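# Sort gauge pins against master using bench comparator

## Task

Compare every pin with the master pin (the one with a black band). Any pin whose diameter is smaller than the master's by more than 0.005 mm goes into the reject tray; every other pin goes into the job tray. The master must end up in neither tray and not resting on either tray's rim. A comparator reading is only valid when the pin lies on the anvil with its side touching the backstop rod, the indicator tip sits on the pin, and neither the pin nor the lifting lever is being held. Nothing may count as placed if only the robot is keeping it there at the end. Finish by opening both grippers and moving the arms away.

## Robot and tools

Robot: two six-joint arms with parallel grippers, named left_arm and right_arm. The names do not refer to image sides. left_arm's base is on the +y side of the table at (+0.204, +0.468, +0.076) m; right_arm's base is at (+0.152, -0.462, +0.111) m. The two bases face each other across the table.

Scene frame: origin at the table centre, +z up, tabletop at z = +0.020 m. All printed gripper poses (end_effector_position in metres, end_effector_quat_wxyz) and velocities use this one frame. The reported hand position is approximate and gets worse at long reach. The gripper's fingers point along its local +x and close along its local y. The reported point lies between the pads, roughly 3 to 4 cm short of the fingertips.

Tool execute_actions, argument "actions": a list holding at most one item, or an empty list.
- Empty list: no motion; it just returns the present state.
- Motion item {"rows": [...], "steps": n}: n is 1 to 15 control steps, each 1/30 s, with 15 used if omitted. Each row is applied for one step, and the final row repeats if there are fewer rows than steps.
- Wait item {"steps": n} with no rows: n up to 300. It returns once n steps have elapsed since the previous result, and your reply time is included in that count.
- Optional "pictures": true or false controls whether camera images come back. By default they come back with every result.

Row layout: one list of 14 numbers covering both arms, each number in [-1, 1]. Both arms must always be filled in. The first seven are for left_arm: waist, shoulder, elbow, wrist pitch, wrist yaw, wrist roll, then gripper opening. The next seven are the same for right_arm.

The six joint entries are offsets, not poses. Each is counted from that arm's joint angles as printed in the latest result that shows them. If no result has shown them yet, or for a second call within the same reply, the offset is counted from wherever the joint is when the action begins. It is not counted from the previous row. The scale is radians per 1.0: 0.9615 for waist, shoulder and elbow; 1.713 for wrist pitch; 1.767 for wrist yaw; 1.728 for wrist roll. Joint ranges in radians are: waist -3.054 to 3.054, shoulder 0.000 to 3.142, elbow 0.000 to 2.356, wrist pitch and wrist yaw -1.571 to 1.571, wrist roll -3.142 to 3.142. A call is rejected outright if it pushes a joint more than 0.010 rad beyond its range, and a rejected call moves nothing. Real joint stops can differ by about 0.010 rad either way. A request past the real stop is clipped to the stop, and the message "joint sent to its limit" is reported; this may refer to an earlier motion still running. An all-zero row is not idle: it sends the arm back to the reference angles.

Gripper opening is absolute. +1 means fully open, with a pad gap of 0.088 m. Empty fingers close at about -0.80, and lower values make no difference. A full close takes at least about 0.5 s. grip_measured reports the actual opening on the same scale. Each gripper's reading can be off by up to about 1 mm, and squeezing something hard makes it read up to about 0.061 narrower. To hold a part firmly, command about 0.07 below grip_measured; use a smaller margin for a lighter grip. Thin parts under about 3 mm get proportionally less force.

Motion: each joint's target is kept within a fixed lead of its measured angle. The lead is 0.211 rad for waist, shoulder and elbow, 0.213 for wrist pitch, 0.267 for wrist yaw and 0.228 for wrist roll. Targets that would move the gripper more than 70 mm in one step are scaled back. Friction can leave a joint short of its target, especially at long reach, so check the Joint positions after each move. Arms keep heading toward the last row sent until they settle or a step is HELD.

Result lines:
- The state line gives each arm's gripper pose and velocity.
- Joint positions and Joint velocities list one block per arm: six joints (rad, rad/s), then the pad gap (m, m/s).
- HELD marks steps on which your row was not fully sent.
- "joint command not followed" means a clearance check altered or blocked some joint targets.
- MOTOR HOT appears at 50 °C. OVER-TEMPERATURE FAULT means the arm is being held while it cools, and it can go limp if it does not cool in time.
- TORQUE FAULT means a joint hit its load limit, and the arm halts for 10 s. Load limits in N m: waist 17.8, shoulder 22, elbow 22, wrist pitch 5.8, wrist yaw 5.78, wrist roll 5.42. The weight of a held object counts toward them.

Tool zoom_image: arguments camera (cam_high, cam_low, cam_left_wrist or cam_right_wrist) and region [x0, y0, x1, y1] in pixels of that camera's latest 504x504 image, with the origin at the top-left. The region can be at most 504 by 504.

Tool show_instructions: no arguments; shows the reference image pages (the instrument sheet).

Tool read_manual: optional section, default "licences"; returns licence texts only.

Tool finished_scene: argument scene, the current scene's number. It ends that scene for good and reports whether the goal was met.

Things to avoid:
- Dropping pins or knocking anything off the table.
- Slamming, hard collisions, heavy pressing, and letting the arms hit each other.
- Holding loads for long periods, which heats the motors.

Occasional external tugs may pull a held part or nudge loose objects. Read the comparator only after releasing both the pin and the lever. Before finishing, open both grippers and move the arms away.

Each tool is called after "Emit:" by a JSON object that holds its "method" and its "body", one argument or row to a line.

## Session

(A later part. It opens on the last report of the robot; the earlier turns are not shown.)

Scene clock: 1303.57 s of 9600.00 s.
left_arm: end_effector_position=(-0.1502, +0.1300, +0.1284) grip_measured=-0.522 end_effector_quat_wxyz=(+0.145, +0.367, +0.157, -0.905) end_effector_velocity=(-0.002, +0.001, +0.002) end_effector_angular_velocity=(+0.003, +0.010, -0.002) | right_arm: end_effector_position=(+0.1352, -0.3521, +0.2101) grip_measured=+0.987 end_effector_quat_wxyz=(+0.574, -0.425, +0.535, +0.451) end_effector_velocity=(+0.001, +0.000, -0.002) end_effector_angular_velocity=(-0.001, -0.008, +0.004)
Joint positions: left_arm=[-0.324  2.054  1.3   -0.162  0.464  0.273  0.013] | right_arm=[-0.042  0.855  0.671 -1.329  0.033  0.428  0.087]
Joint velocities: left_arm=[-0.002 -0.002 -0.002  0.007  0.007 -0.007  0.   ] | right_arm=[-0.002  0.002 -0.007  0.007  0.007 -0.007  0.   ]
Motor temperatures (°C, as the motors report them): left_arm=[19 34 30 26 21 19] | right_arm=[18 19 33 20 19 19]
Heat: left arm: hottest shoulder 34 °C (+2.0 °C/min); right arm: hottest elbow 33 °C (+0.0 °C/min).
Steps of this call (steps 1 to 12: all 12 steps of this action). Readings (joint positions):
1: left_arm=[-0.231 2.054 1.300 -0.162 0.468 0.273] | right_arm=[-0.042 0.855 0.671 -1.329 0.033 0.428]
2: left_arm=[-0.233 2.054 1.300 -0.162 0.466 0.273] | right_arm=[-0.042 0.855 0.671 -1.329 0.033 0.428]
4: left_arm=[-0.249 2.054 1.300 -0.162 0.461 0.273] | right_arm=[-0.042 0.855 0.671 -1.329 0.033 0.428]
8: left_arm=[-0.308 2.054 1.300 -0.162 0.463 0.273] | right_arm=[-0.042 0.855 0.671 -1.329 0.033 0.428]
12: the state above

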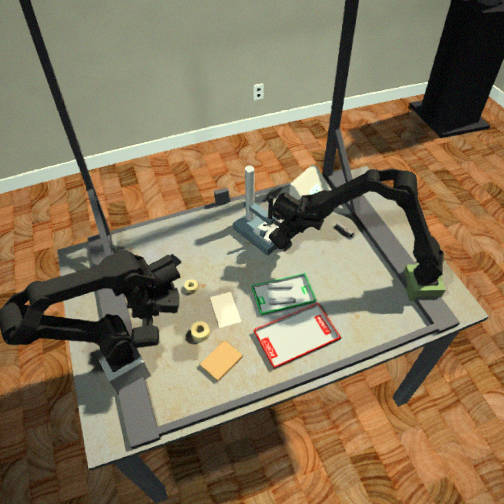

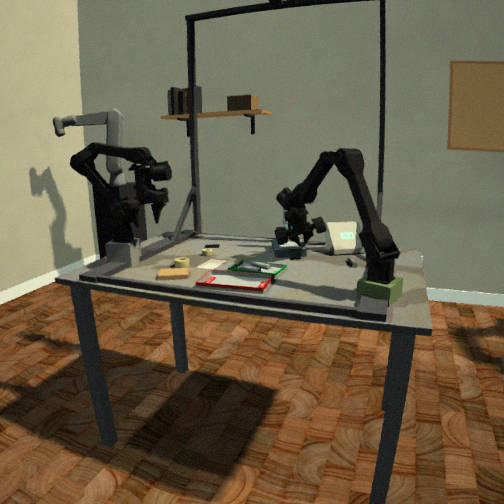

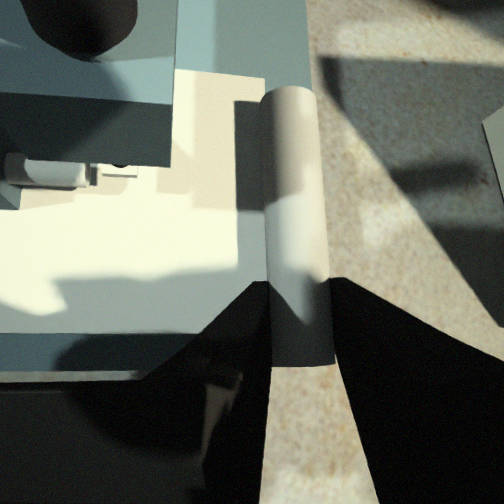

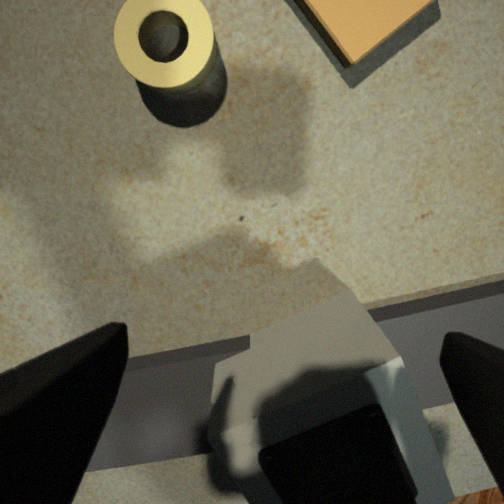

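Emit:
{"method": "execute_actions", "body": {
  "actions": [
    {"rows":[[0,0,0.02,0,0,0,-0.63,0,0,0,0,0,0,1],[0,-0.05,-0.01,0,0,0,-0.63,0,0,0,0,0,0,1],[0,-0.12,-0.05,0,0,0,-0.63,0,0,0,0,0,0,1],[0,-0.2,-0.1,0,0,0,-0.63,0,0,0,0,0,0,1],[0,-0.29,-0.15,0,0,0,-0.63,0,0,0,0,0,0,1],[0,-0.39,-0.21,0,0,0,-0.63,0,0,0,0,0,0,1],[0,-0.49,-0.28,0,0,0,-0.63,0,0,0,0,0,0,1],[0,-0.58,-0.355,0,0,0,-0.63,0,0,0,0,0,0,1]],"steps":15}
  ],
  "pictures": false
}}

Emit:
{"method": "execute_actions", "body": {
  "actions": [
    {"rows":[[0.07,0,0,0,-0.13,-0.04,-0.63,0,0,0,0,0,0,1],[0.16,0,0,0,-0.26,-0.09,-0.63,0,0,0,0,0,0,1],[0.29,0,0,0,-0.39,-0.14,-0.63,0,0,0,0,0,0,1]],"steps":15}
  ],
  "pictures": false
}}

Emit:
{"method": "execute_actions", "body": {
  "actions": [
    {"rows":[[0,0.1,0.04,0.01,0,0,-0.63,0,0,0,0,0,0,1],[0,0.2,0.08,0.02,0,0,-0.63,0,0,0,0,0,0,1],[0,0.3,0.11,0.03,0,0,-0.63,0,0,0,0,0,0,1],[0,0.4,0.14,0.045,0,0,-0.63,0,0,0,0,0,0,1]],"steps":15}
  ]
}}

Scene clock: 1317.23 s of 9600.00 s.
left_arm: end_effector_position=(-0.0976, +0.1955, +0.2431) grip_measured=-0.522 end_effector_quat_wxyz=(+0.167, +0.287, +0.085, -0.939) end_effector_velocity=(+0.010, +0.015, +0.089) end_effector_angular_velocity=(-0.171, +0.137, +0.002) | right_arm: end_effector_position=(+0.1352, -0.3521, +0.2101) grip_measured=+0.987 end_effector_quat_wxyz=(+0.574, -0.425, +0.535, +0.451) end_effector_velocity=(-0.000, -0.002, -0.001) end_effector_angular_velocity=(-0.009, +0.005, +0.005)
Joint positions: left_arm=[-0.324  1.506  0.98  -0.16   0.461  0.273  0.013] | right_arm=[-0.042  0.855  0.671 -1.329  0.033  0.428  0.087]
Joint velocities: left_arm=[-0.007 -0.242  0.002 -0.022 -0.007 -0.007 -0.   ] | right_arm=[-0.002 -0.002 -0.002 -0.007 -0.007 -0.007 -0.   ]
Motor temperatures (°C, as the motors report them): left_arm=[19 35 30 25 21 19] | right_arm=[18 19 33 20 19 19]
Heat: left arm: hottest shoulder 35 °C (+1.0 °C/min); right arm: hottest elbow 33 °C (+0.0 °C/min).
Steps of this call (steps 1 to 15: the robot went on to your last target; steps 16 to 90: nothing new was sent; then 10.17 s passed at rest; steps 91 to 105: all 15 steps of this action). Readings (joint positions):
91: left_arm=[-0.324 2.054 1.300 -0.162 0.464 0.273] | right_arm=[-0.042 0.855 0.671 -1.329 0.033 0.428]
92: left_arm=[-0.324 2.050 1.300 -0.162 0.464 0.273] | right_arm=[-0.042 0.855 0.671 -1.329 0.033 0.428]
94: left_arm=[-0.324 2.007 1.268 -0.162 0.462 0.273] | right_arm=[-0.042 0.855 0.671 -1.329 0.033 0.428]
98: left_arm=[-0.324 1.781 1.094 -0.161 0.461 0.273] | right_arm=[-0.042 0.855 0.671 -1.329 0.033 0.428]
105: the state above

Scene clock: 1317.73 s of 9600.00 s.
left_arm: end_effector_position=(+0.0776, +0.0764, +0.2339) grip_measured=-0.522 end_effector_quat_wxyz=(+0.597, +0.311, +0.145, -0.725) end_effector_velocity=(+0.008, +0.001, -0.000) end_effector_angular_velocity=(-0.020, -0.070, +0.089) | right_arm: end_effector_position=(+0.1352, -0.3521, +0.2101) grip_measured=+0.987 end_effector_quat_wxyz=(+0.574, -0.425, +0.535, +0.451) end_effector_velocity=(-0.002, +0.001, -0.000) end_effector_angular_velocity=(+0.005, +0.007, +0.025)
Joint positions: left_arm=[-0.042  1.508  0.98  -0.164 -0.209  0.038  0.013] | right_arm=[-0.042  0.855  0.671 -1.329  0.033  0.428  0.087]
Joint velocities: left_arm=[-0.032  0.002 -0.002 -0.007 -0.139 -0.022 -0.   ] | right_arm=[ 0.002 -0.002 -0.002  0.007 -0.007 -0.022  0.   ]
Motor temperatures (°C, as the motors report them): left_arm=[19 35 30 25 21 19] | right_arm=[18 19 33 20 19 19]
Heat: left arm: hottest shoulder 35 °C (+1.0 °C/min); right arm: hottest elbow 33 °C (+0.0 °C/min).
Steps of this call (steps 1 to 15: all 15 steps of this action). Readings (joint positions):
1: left_arm=[-0.322 1.502 0.980 -0.161 0.429 0.262] | right_arm=[-0.042 0.855 0.671 -1.329 0.033 0.428]
2: left_arm=[-0.308 1.502 0.980 -0.161 0.366 0.231] | right_arm=[-0.042 0.855 0.671 -1.329 0.033 0.428]
4: left_arm=[-0.237 1.505 0.980 -0.163 0.258 0.162] | right_arm=[-0.042 0.855 0.671 -1.329 0.033 0.428]
8: left_arm=[-0.091 1.508 0.980 -0.164 -0.022 0.071] | right_arm=[-0.042 0.855 0.671 -1.329 0.033 0.428]
15: the state above

Scene clock: 1318.23 s of 9600.00 s.
left_arm: end_effector_position=(+0.0605, +0.0347, +0.1298) grip_measured=-0.521 end_effector_quat_wxyz=(+0.572, +0.389, +0.186, -0.697) end_effector_velocity=(-0.009, -0.027, +0.039) end_effector_angular_velocity=(-0.108, +0.021, +0.006) | right_arm: end_effector_position=(+0.1352, -0.3521, +0.2101) grip_measured=+0.987 end_effector_quat_wxyz=(+0.574, -0.425, +0.535, +0.451) end_effector_velocity=(-0.001, -0.002, -0.001) end_effector_angular_velocity=(-0.009, +0.005, +0.010)
Joint positions: left_arm=[-0.042  1.9    1.104 -0.089 -0.21   0.038  0.013] | right_arm=[-0.042  0.855  0.671 -1.329  0.033  0.428  0.087]
Joint velocities: left_arm=[-0.002 -0.012  0.09   0.007 -0.022  0.007  0.   ] | right_arm=[ 0.002 -0.002 -0.002 -0.007 -0.007 -0.007  0.   ]
Motor temperatures (°C, as the motors report them): left_arm=[19 35 30 25 21 19] | right_arm=[18 19 33 20 19 19]
Heat: left arm: hottest shoulder 35 °C (+1.0 °C/min); right arm: hottest elbow 33 °C (+0.0 °C/min).
Steps of this call (steps 1 to 15: all 15 steps of this action). Readings (joint positions):
1: left_arm=[-0.042 1.522 0.983 -0.164 -0.210 0.038] | right_arm=[-0.042 0.855 0.671 -1.329 0.033 0.428]
2: left_arm=[-0.042 1.555 0.999 -0.160 -0.210 0.038] | right_arm=[-0.042 0.855 0.671 -1.329 0.033 0.428]
4: left_arm=[-0.042 1.665 1.058 -0.119 -0.210 0.038] | right_arm=[-0.042 0.855 0.671 -1.329 0.033 0.428]
8: left_arm=[-0.042 1.855 1.104 -0.098 -0.210 0.038] | right_arm=[-0.042 0.855 0.671 -1.329 0.033 0.428]
15: the state above

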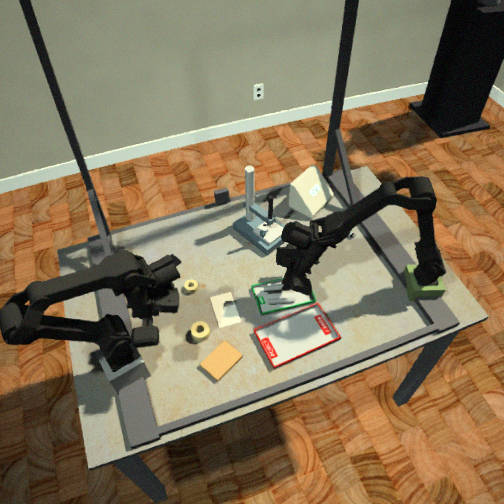

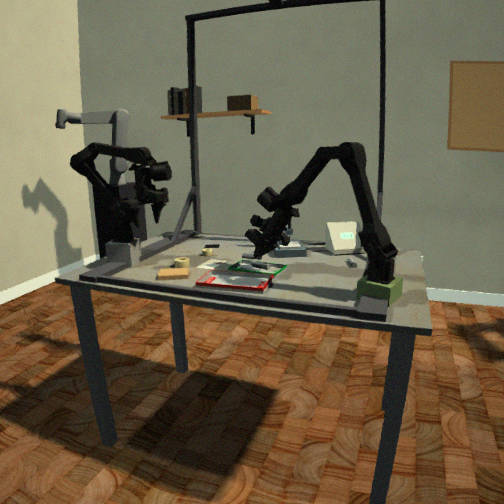

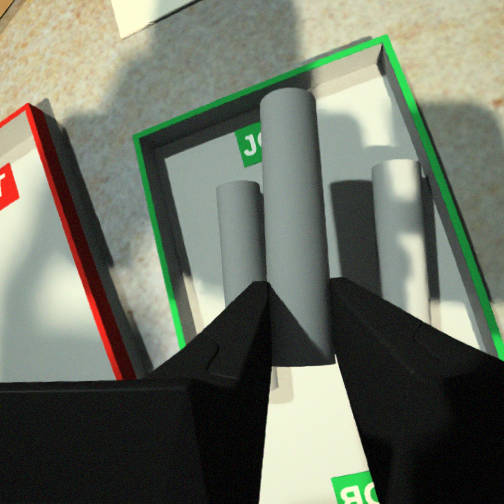

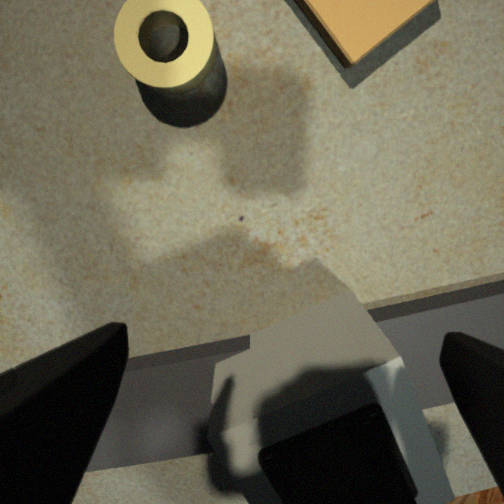

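Emit:
{"method": "execute_actions", "body": {
  "actions": [
    {"rows":[[-0.02,0.02,-0.01,0,0,0,-0.63,0,0,0,0,0,0,1],[-0.035,0.04,-0.015,0.005,0,0,-0.63,0,0,0,0,0,0,1],[-0.035,0.055,-0.02,0.005,0,0,-0.63,0,0,0,0,0,0,1]],"steps":12}
  ]
}}

Scene clock: 1325.90 s of 9600.00 s.
left_arm: end_effector_position=(+0.0497, +0.0463, +0.1031) grip_measured=-0.521 end_effector_quat_wxyz=(+0.552, +0.417, +0.193, -0.696) end_effector_velocity=(-0.000, -0.001, +0.004) end_effector_angular_velocity=(-0.018, -0.007, +0.011) | right_arm: end_effector_position=(+0.1352, -0.3521, +0.2101) grip_measured=+0.987 end_effector_quat_wxyz=(+0.574, -0.425, +0.535, +0.451) end_effector_velocity=(+0.002, -0.001, +0.001) end_effector_angular_velocity=(-0.001, -0.007, -0.010)
Joint positions: left_arm=[-0.075  1.95   1.088 -0.084 -0.211  0.038  0.013] | right_arm=[-0.042  0.855  0.671 -1.329  0.033  0.428  0.087]
Joint velocities: left_arm=[-0.007 -0.007 -0.002  0.007 -0.022 -0.007  0.   ] | right_arm=[-0.002 -0.002  0.002 -0.007  0.007  0.007 -0.   ]
Motor temperatures (°C, as the motors report them): left_arm=[18 35 30 26 21 19] | right_arm=[18 19 33 20 19 19]
Heat: left arm: hottest shoulder 35 °C (+1.0 °C/min); right arm: hottest elbow 33 °C (+0.0 °C/min).
Steps of this call (steps 1 to 15: the robot went on to your last target; steps 16 to 90: nothing new was sent; then 4.27 s passed at rest; steps 91 to 102: all 12 steps of this action). Readings (joint positions):
91: left_arm=[-0.043 1.901 1.107 -0.089 -0.210 0.038] | right_arm=[-0.042 0.855 0.671 -1.329 0.033 0.428]
92: left_arm=[-0.047 1.906 1.106 -0.089 -0.210 0.038] | right_arm=[-0.042 0.855 0.671 -1.329 0.033 0.428]
94: left_arm=[-0.060 1.921 1.104 -0.084 -0.210 0.038] | right_arm=[-0.042 0.855 0.671 -1.329 0.033 0.428]
98: left_arm=[-0.075 1.948 1.089 -0.084 -0.210 0.038] | right_arm=[-0.042 0.855 0.671 -1.329 0.033 0.428]
102: the state above

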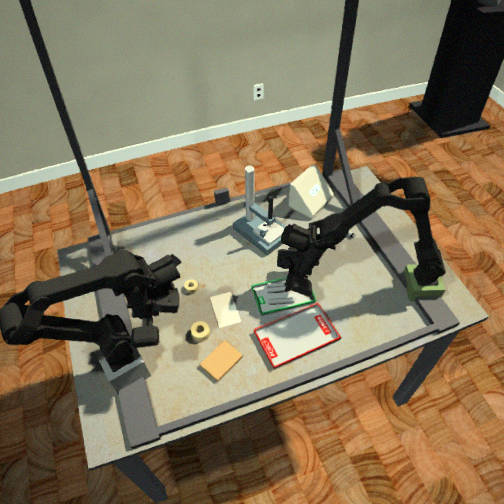

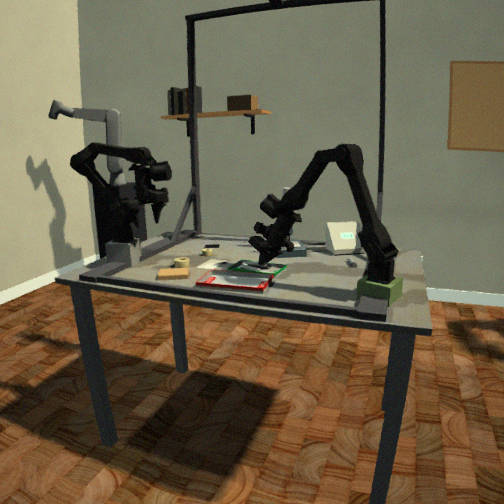

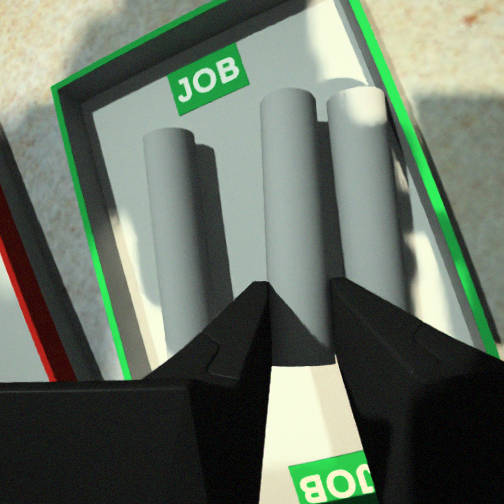

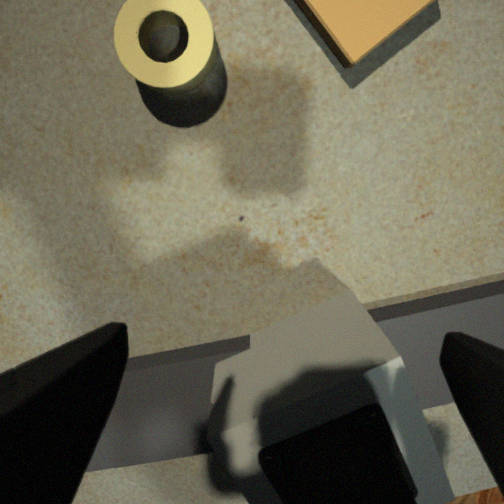

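Emit:
{"method": "execute_actions", "body": {
  "actions": [
    {"rows":[[0.02,0,0,0,0,0,-0.63,0,0,0,0,0,0,1],[0.02,0,0,0,0,0,-0.63,0,0,0,0,0,0,1],[0.02,0,0,0,0,0,-0.63,0,0,0,0,0,0,1],[0.02,0.012,0,0,0,0,-0.63,0,0,0,0,0,0,1],[0.02,0.026,0,0,0,0,-0.63,0,0,0,0,0,0,1]],"steps":13}
  ]
}}

Scene clock: 1330.50 s of 9600.00 s.
left_arm: end_effector_position=(+0.0572, +0.0446, +0.0982) grip_measured=-0.521 end_effector_quat_wxyz=(+0.556, +0.420, +0.199, -0.689) end_effector_velocity=(+0.002, -0.001, +0.002) end_effector_angular_velocity=(-0.013, -0.000, +0.028) | right_arm: end_effector_position=(+0.1352, -0.3521, +0.2101) grip_measured=+0.987 end_effector_quat_wxyz=(+0.574, -0.425, +0.535, +0.451) end_effector_velocity=(-0.000, -0.002, -0.001) end_effector_angular_velocity=(-0.014, +0.004, +0.005)
Joint positions: left_arm=[-0.058  1.962  1.088 -0.084 -0.211  0.038  0.013] | right_arm=[-0.042  0.855  0.671 -1.329  0.033  0.428  0.087]
Joint velocities: left_arm=[-0.002 -0.002 -0.002  0.007 -0.022 -0.022 -0.   ] | right_arm=[-0.002  0.002 -0.002 -0.007 -0.007 -0.007 -0.   ]
Motor temperatures (°C, as the motors report them): left_arm=[18 35 30 26 21 19] | right_arm=[18 19 33 20 19 19]
Heat: left arm: hottest shoulder 35 °C (+0.0 °C/min); right arm: hottest elbow 33 °C (+0.0 °C/min).
Steps of this call (steps 1 to 15: the robot went on to your last target; steps 16 to 90: nothing new was sent; then 1.17 s passed at rest; steps 91 to 103: all 13 steps of this action). Readings (joint positions):
91: left_arm=[-0.073 1.950 1.088 -0.084 -0.211 0.038] | right_arm=[-0.042 0.855 0.671 -1.329 0.033 0.428]
92: left_arm=[-0.071 1.950 1.088 -0.084 -0.211 0.038] | right_arm=[-0.042 0.855 0.671 -1.329 0.033 0.428]
94: left_arm=[-0.064 1.950 1.088 -0.084 -0.211 0.038] | right_arm=[-0.042 0.855 0.671 -1.329 0.033 0.428]
98: left_arm=[-0.058 1.961 1.088 -0.084 -0.211 0.038] | right_arm=[-0.042 0.855 0.671 -1.329 0.033 0.428]
103: the state above

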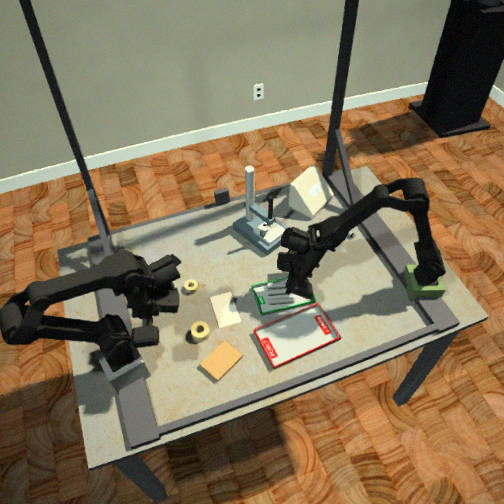

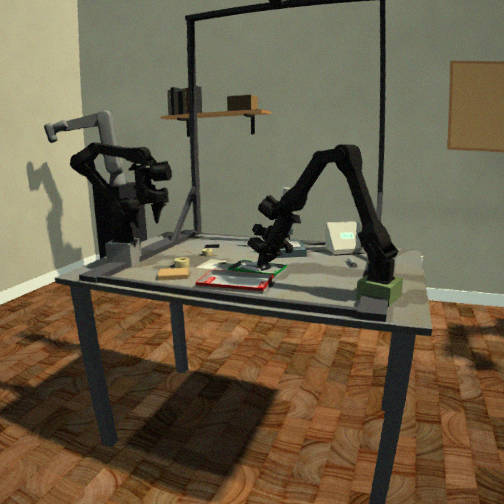

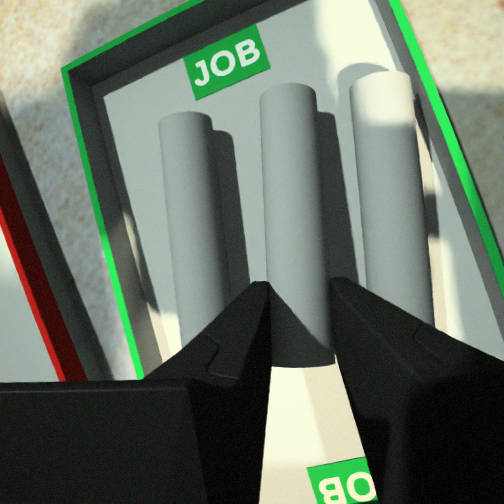

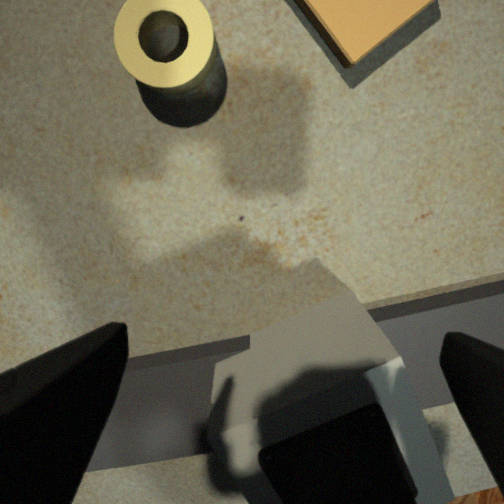

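Centred. Lower a bit more, release modestly, lift.

Emit:
{"method": "execute_actions", "body": {
  "actions": [
    {"rows":[[0,0.012,0,0,0,0,-0.63,0,0,0,0,0,0,1],[0,0.018,0,0,0,0,-0.63,0,0,0,0,0,0,1],[0,0.018,0,0,0,0,-0.63,0,0,0,0,0,0,1],[0,0.018,0,0,0,0,-0.63,0,0,0,0,0,0,1],[0,0.018,0,0,0,0,-0.55,0,0,0,0,0,0,1],[0,0.018,0,0,0,0,-0.5,0,0,0,0,0,0,1],[0,0.018,0,0,0,0,-0.46,0,0,0,0,0,0,1],[0,0.018,0,0,0,0,-0.42,0,0,0,0,0,0,1],[0,0.018,0,0,0,0,-0.38,0,0,0,0,0,0,1],[0,0.018,0,0,0,0,-0.35,0,0,0,0,0,0,1]],"steps":15}
  ],
  "pictures": false
}}

Emit:
{"method": "execute_actions", "body": {
  "actions": [
    {"rows":[[0,-0.03,0,0,0,0,-0.35,0,0,0,0,0,0,1],[0,-0.08,0,0,0,0,-0.35,0,0,0,0,0,0,1],[0,-0.15,0,0,0,0,-0.35,0,0,0,0,0,0,1],[0,-0.25,-0.03,0,0,0,-0.3,0,0,0,0,0,0,1],[0,-0.4,-0.08,0,0,0,-0.2,0,0,0,0,0,0,1],[0,-0.55,-0.15,0,0,0,0,0,0,0,0,0,0,1],[0,-0.7,-0.25,0,0,0,0.3,0,0,0,0,0,0,1]],"steps":15}
  ]
}}

Scene clock: 1341.73 s of 9600.00 s.
left_arm: end_effector_position=(+0.0574, +0.0452, +0.0950) grip_measured=-0.363 end_effector_quat_wxyz=(+0.555, +0.423, +0.200, -0.688) end_effector_velocity=(-0.005, +0.000, +0.003) end_effector_angular_velocity=(-0.009, +0.006, -0.017) | right_arm: end_effector_position=(+0.1352, -0.3521, +0.2101) grip_measured=+0.987 end_effector_quat_wxyz=(+0.574, -0.425, +0.535, +0.451) end_effector_velocity=(-0.003, +0.000, -0.000) end_effector_angular_velocity=(+0.003, +0.023, -0.008)
Joint positions: left_arm=[-0.058  1.969  1.088 -0.084 -0.211  0.038  0.021] | right_arm=[-0.042  0.855  0.671 -1.329  0.033  0.428  0.087]
Joint velocities: left_arm=[-0.007 -0.007 -0.002  0.007  0.007  0.007  0.006] | right_arm=[-0.002 -0.002 -0.002  0.007 -0.022  0.007  0.   ]
Motor temperatures (°C, as the motors report them): left_arm=[18 34 30 25 20 19] | right_arm=[18 19 33 20 19 19]
Heat: left arm: hottest shoulder 34 °C (+0.0 °C/min); right arm: hottest elbow 33 °C (+0.0 °C/min).
Steps of this call (steps 1 to 15: the robot went on to your last target; steps 16 to 90: nothing new was sent; then 7.73 s passed at rest; steps 91 to 105: all 15 steps of this action). Readings (joint positions):
91: left_arm=[-0.058 1.962 1.088 -0.084 -0.211 0.038] | right_arm=[-0.042 0.855 0.671 -1.329 0.033 0.428]
92: left_arm=[-0.058 1.962 1.088 -0.084 -0.211 0.038] | right_arm=[-0.042 0.855 0.671 -1.329 0.033 0.428]
94: left_arm=[-0.058 1.962 1.088 -0.084 -0.211 0.038] | right_arm=[-0.042 0.855 0.671 -1.329 0.033 0.428]
98: left_arm=[-0.058 1.963 1.088 -0.084 -0.211 0.038] | right_arm=[-0.042 0.855 0.671 -1.329 0.033 0.428]
105: the state above

Scene clock: 1342.23 s of 9600.00 s.
left_arm: end_effector_position=(+0.0817, +0.1018, +0.2763) grip_measured=+0.282 end_effector_quat_wxyz=(+0.610, +0.240, +0.104, -0.748) end_effector_velocity=(+0.019, +0.049, +0.205) end_effector_angular_velocity=(-0.516, +0.232, -0.005) | right_arm: end_effector_position=(+0.1352, -0.3521, +0.2101) grip_measured=+0.987 end_effector_quat_wxyz=(+0.574, -0.425, +0.535, +0.451) end_effector_velocity=(-0.005, -0.003, -0.001) end_effector_angular_velocity=(-0.014, +0.034, +0.012)
Joint positions: left_arm=[-0.058  1.31   0.865 -0.076 -0.211  0.038  0.053] | right_arm=[-0.042  0.855  0.671 -1.329  0.033  0.428  0.087]
Joint velocities: left_arm=[-0.002 -0.554  0.002  0.007  0.007 -0.007  0.01 ] | right_arm=[ 0.002 -0.002 -0.002 -0.007 -0.037 -0.007 -0.   ]
Motor temperatures (°C, as the motors report them): left_arm=[18 34 30 25 20 19] | right_arm=[18 19 33 20 19 19]
Heat: left arm: hottest shoulder 34 °C (+0.0 °C/min); right arm: hottest elbow 33 °C (+0.0 °C/min).
Steps of this call (steps 1 to 15: all 15 steps of this action). Readings (joint positions):
1: left_arm=[-0.058 1.967 1.088 -0.084 -0.211 0.038] | right_arm=[-0.042 0.855 0.671 -1.329 0.033 0.428]
2: left_arm=[-0.058 1.958 1.088 -0.084 -0.211 0.038] | right_arm=[-0.042 0.855 0.671 -1.329 0.033 0.428]
4: left_arm=[-0.058 1.903 1.077 -0.088 -0.211 0.038] | right_arm=[-0.042 0.855 0.671 -1.329 0.033 0.428]
8: left_arm=[-0.058 1.652 0.955 -0.074 -0.211 0.038] | right_arm=[-0.042 0.855 0.671 -1.329 0.033 0.428]
15: the state above

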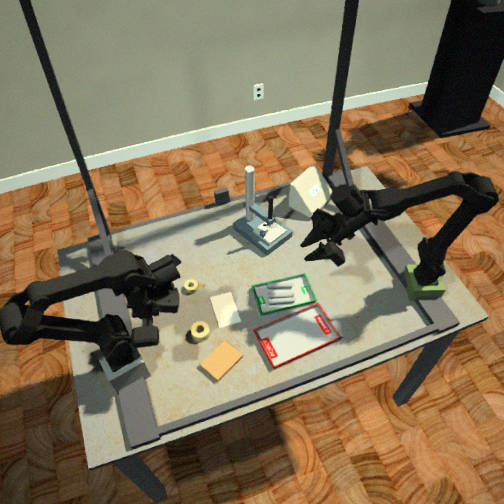

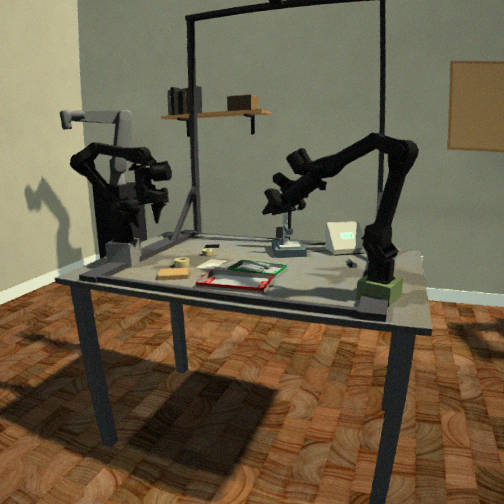

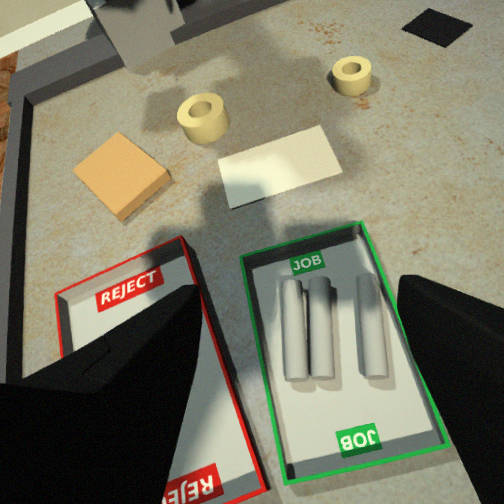

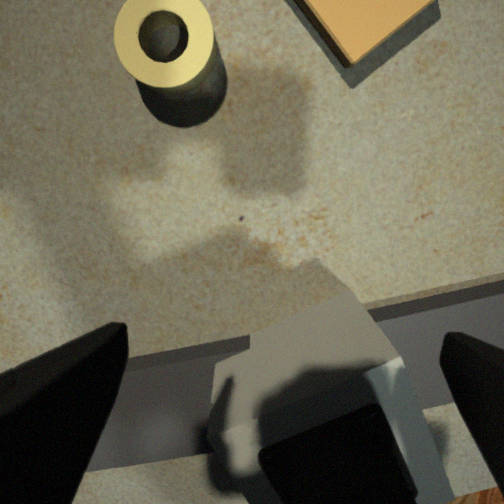

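Emit:
{"method": "zoom_image", "body": {
  "camera": "cam_high",
  "region": [160,160,400,400]
}}

Region (160, 160, 400, 400) of cam_high's 504x504 image, scaled by 2.100, with more detail than that image has.

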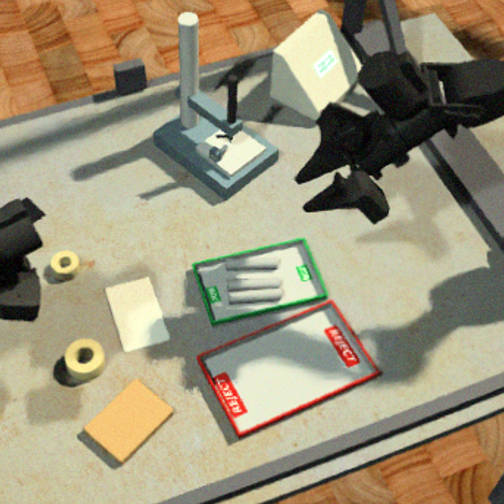

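Emit:
{"method": "finished_scene", "body": {
  "scene": 2
}}

The scene is finished: the task was done.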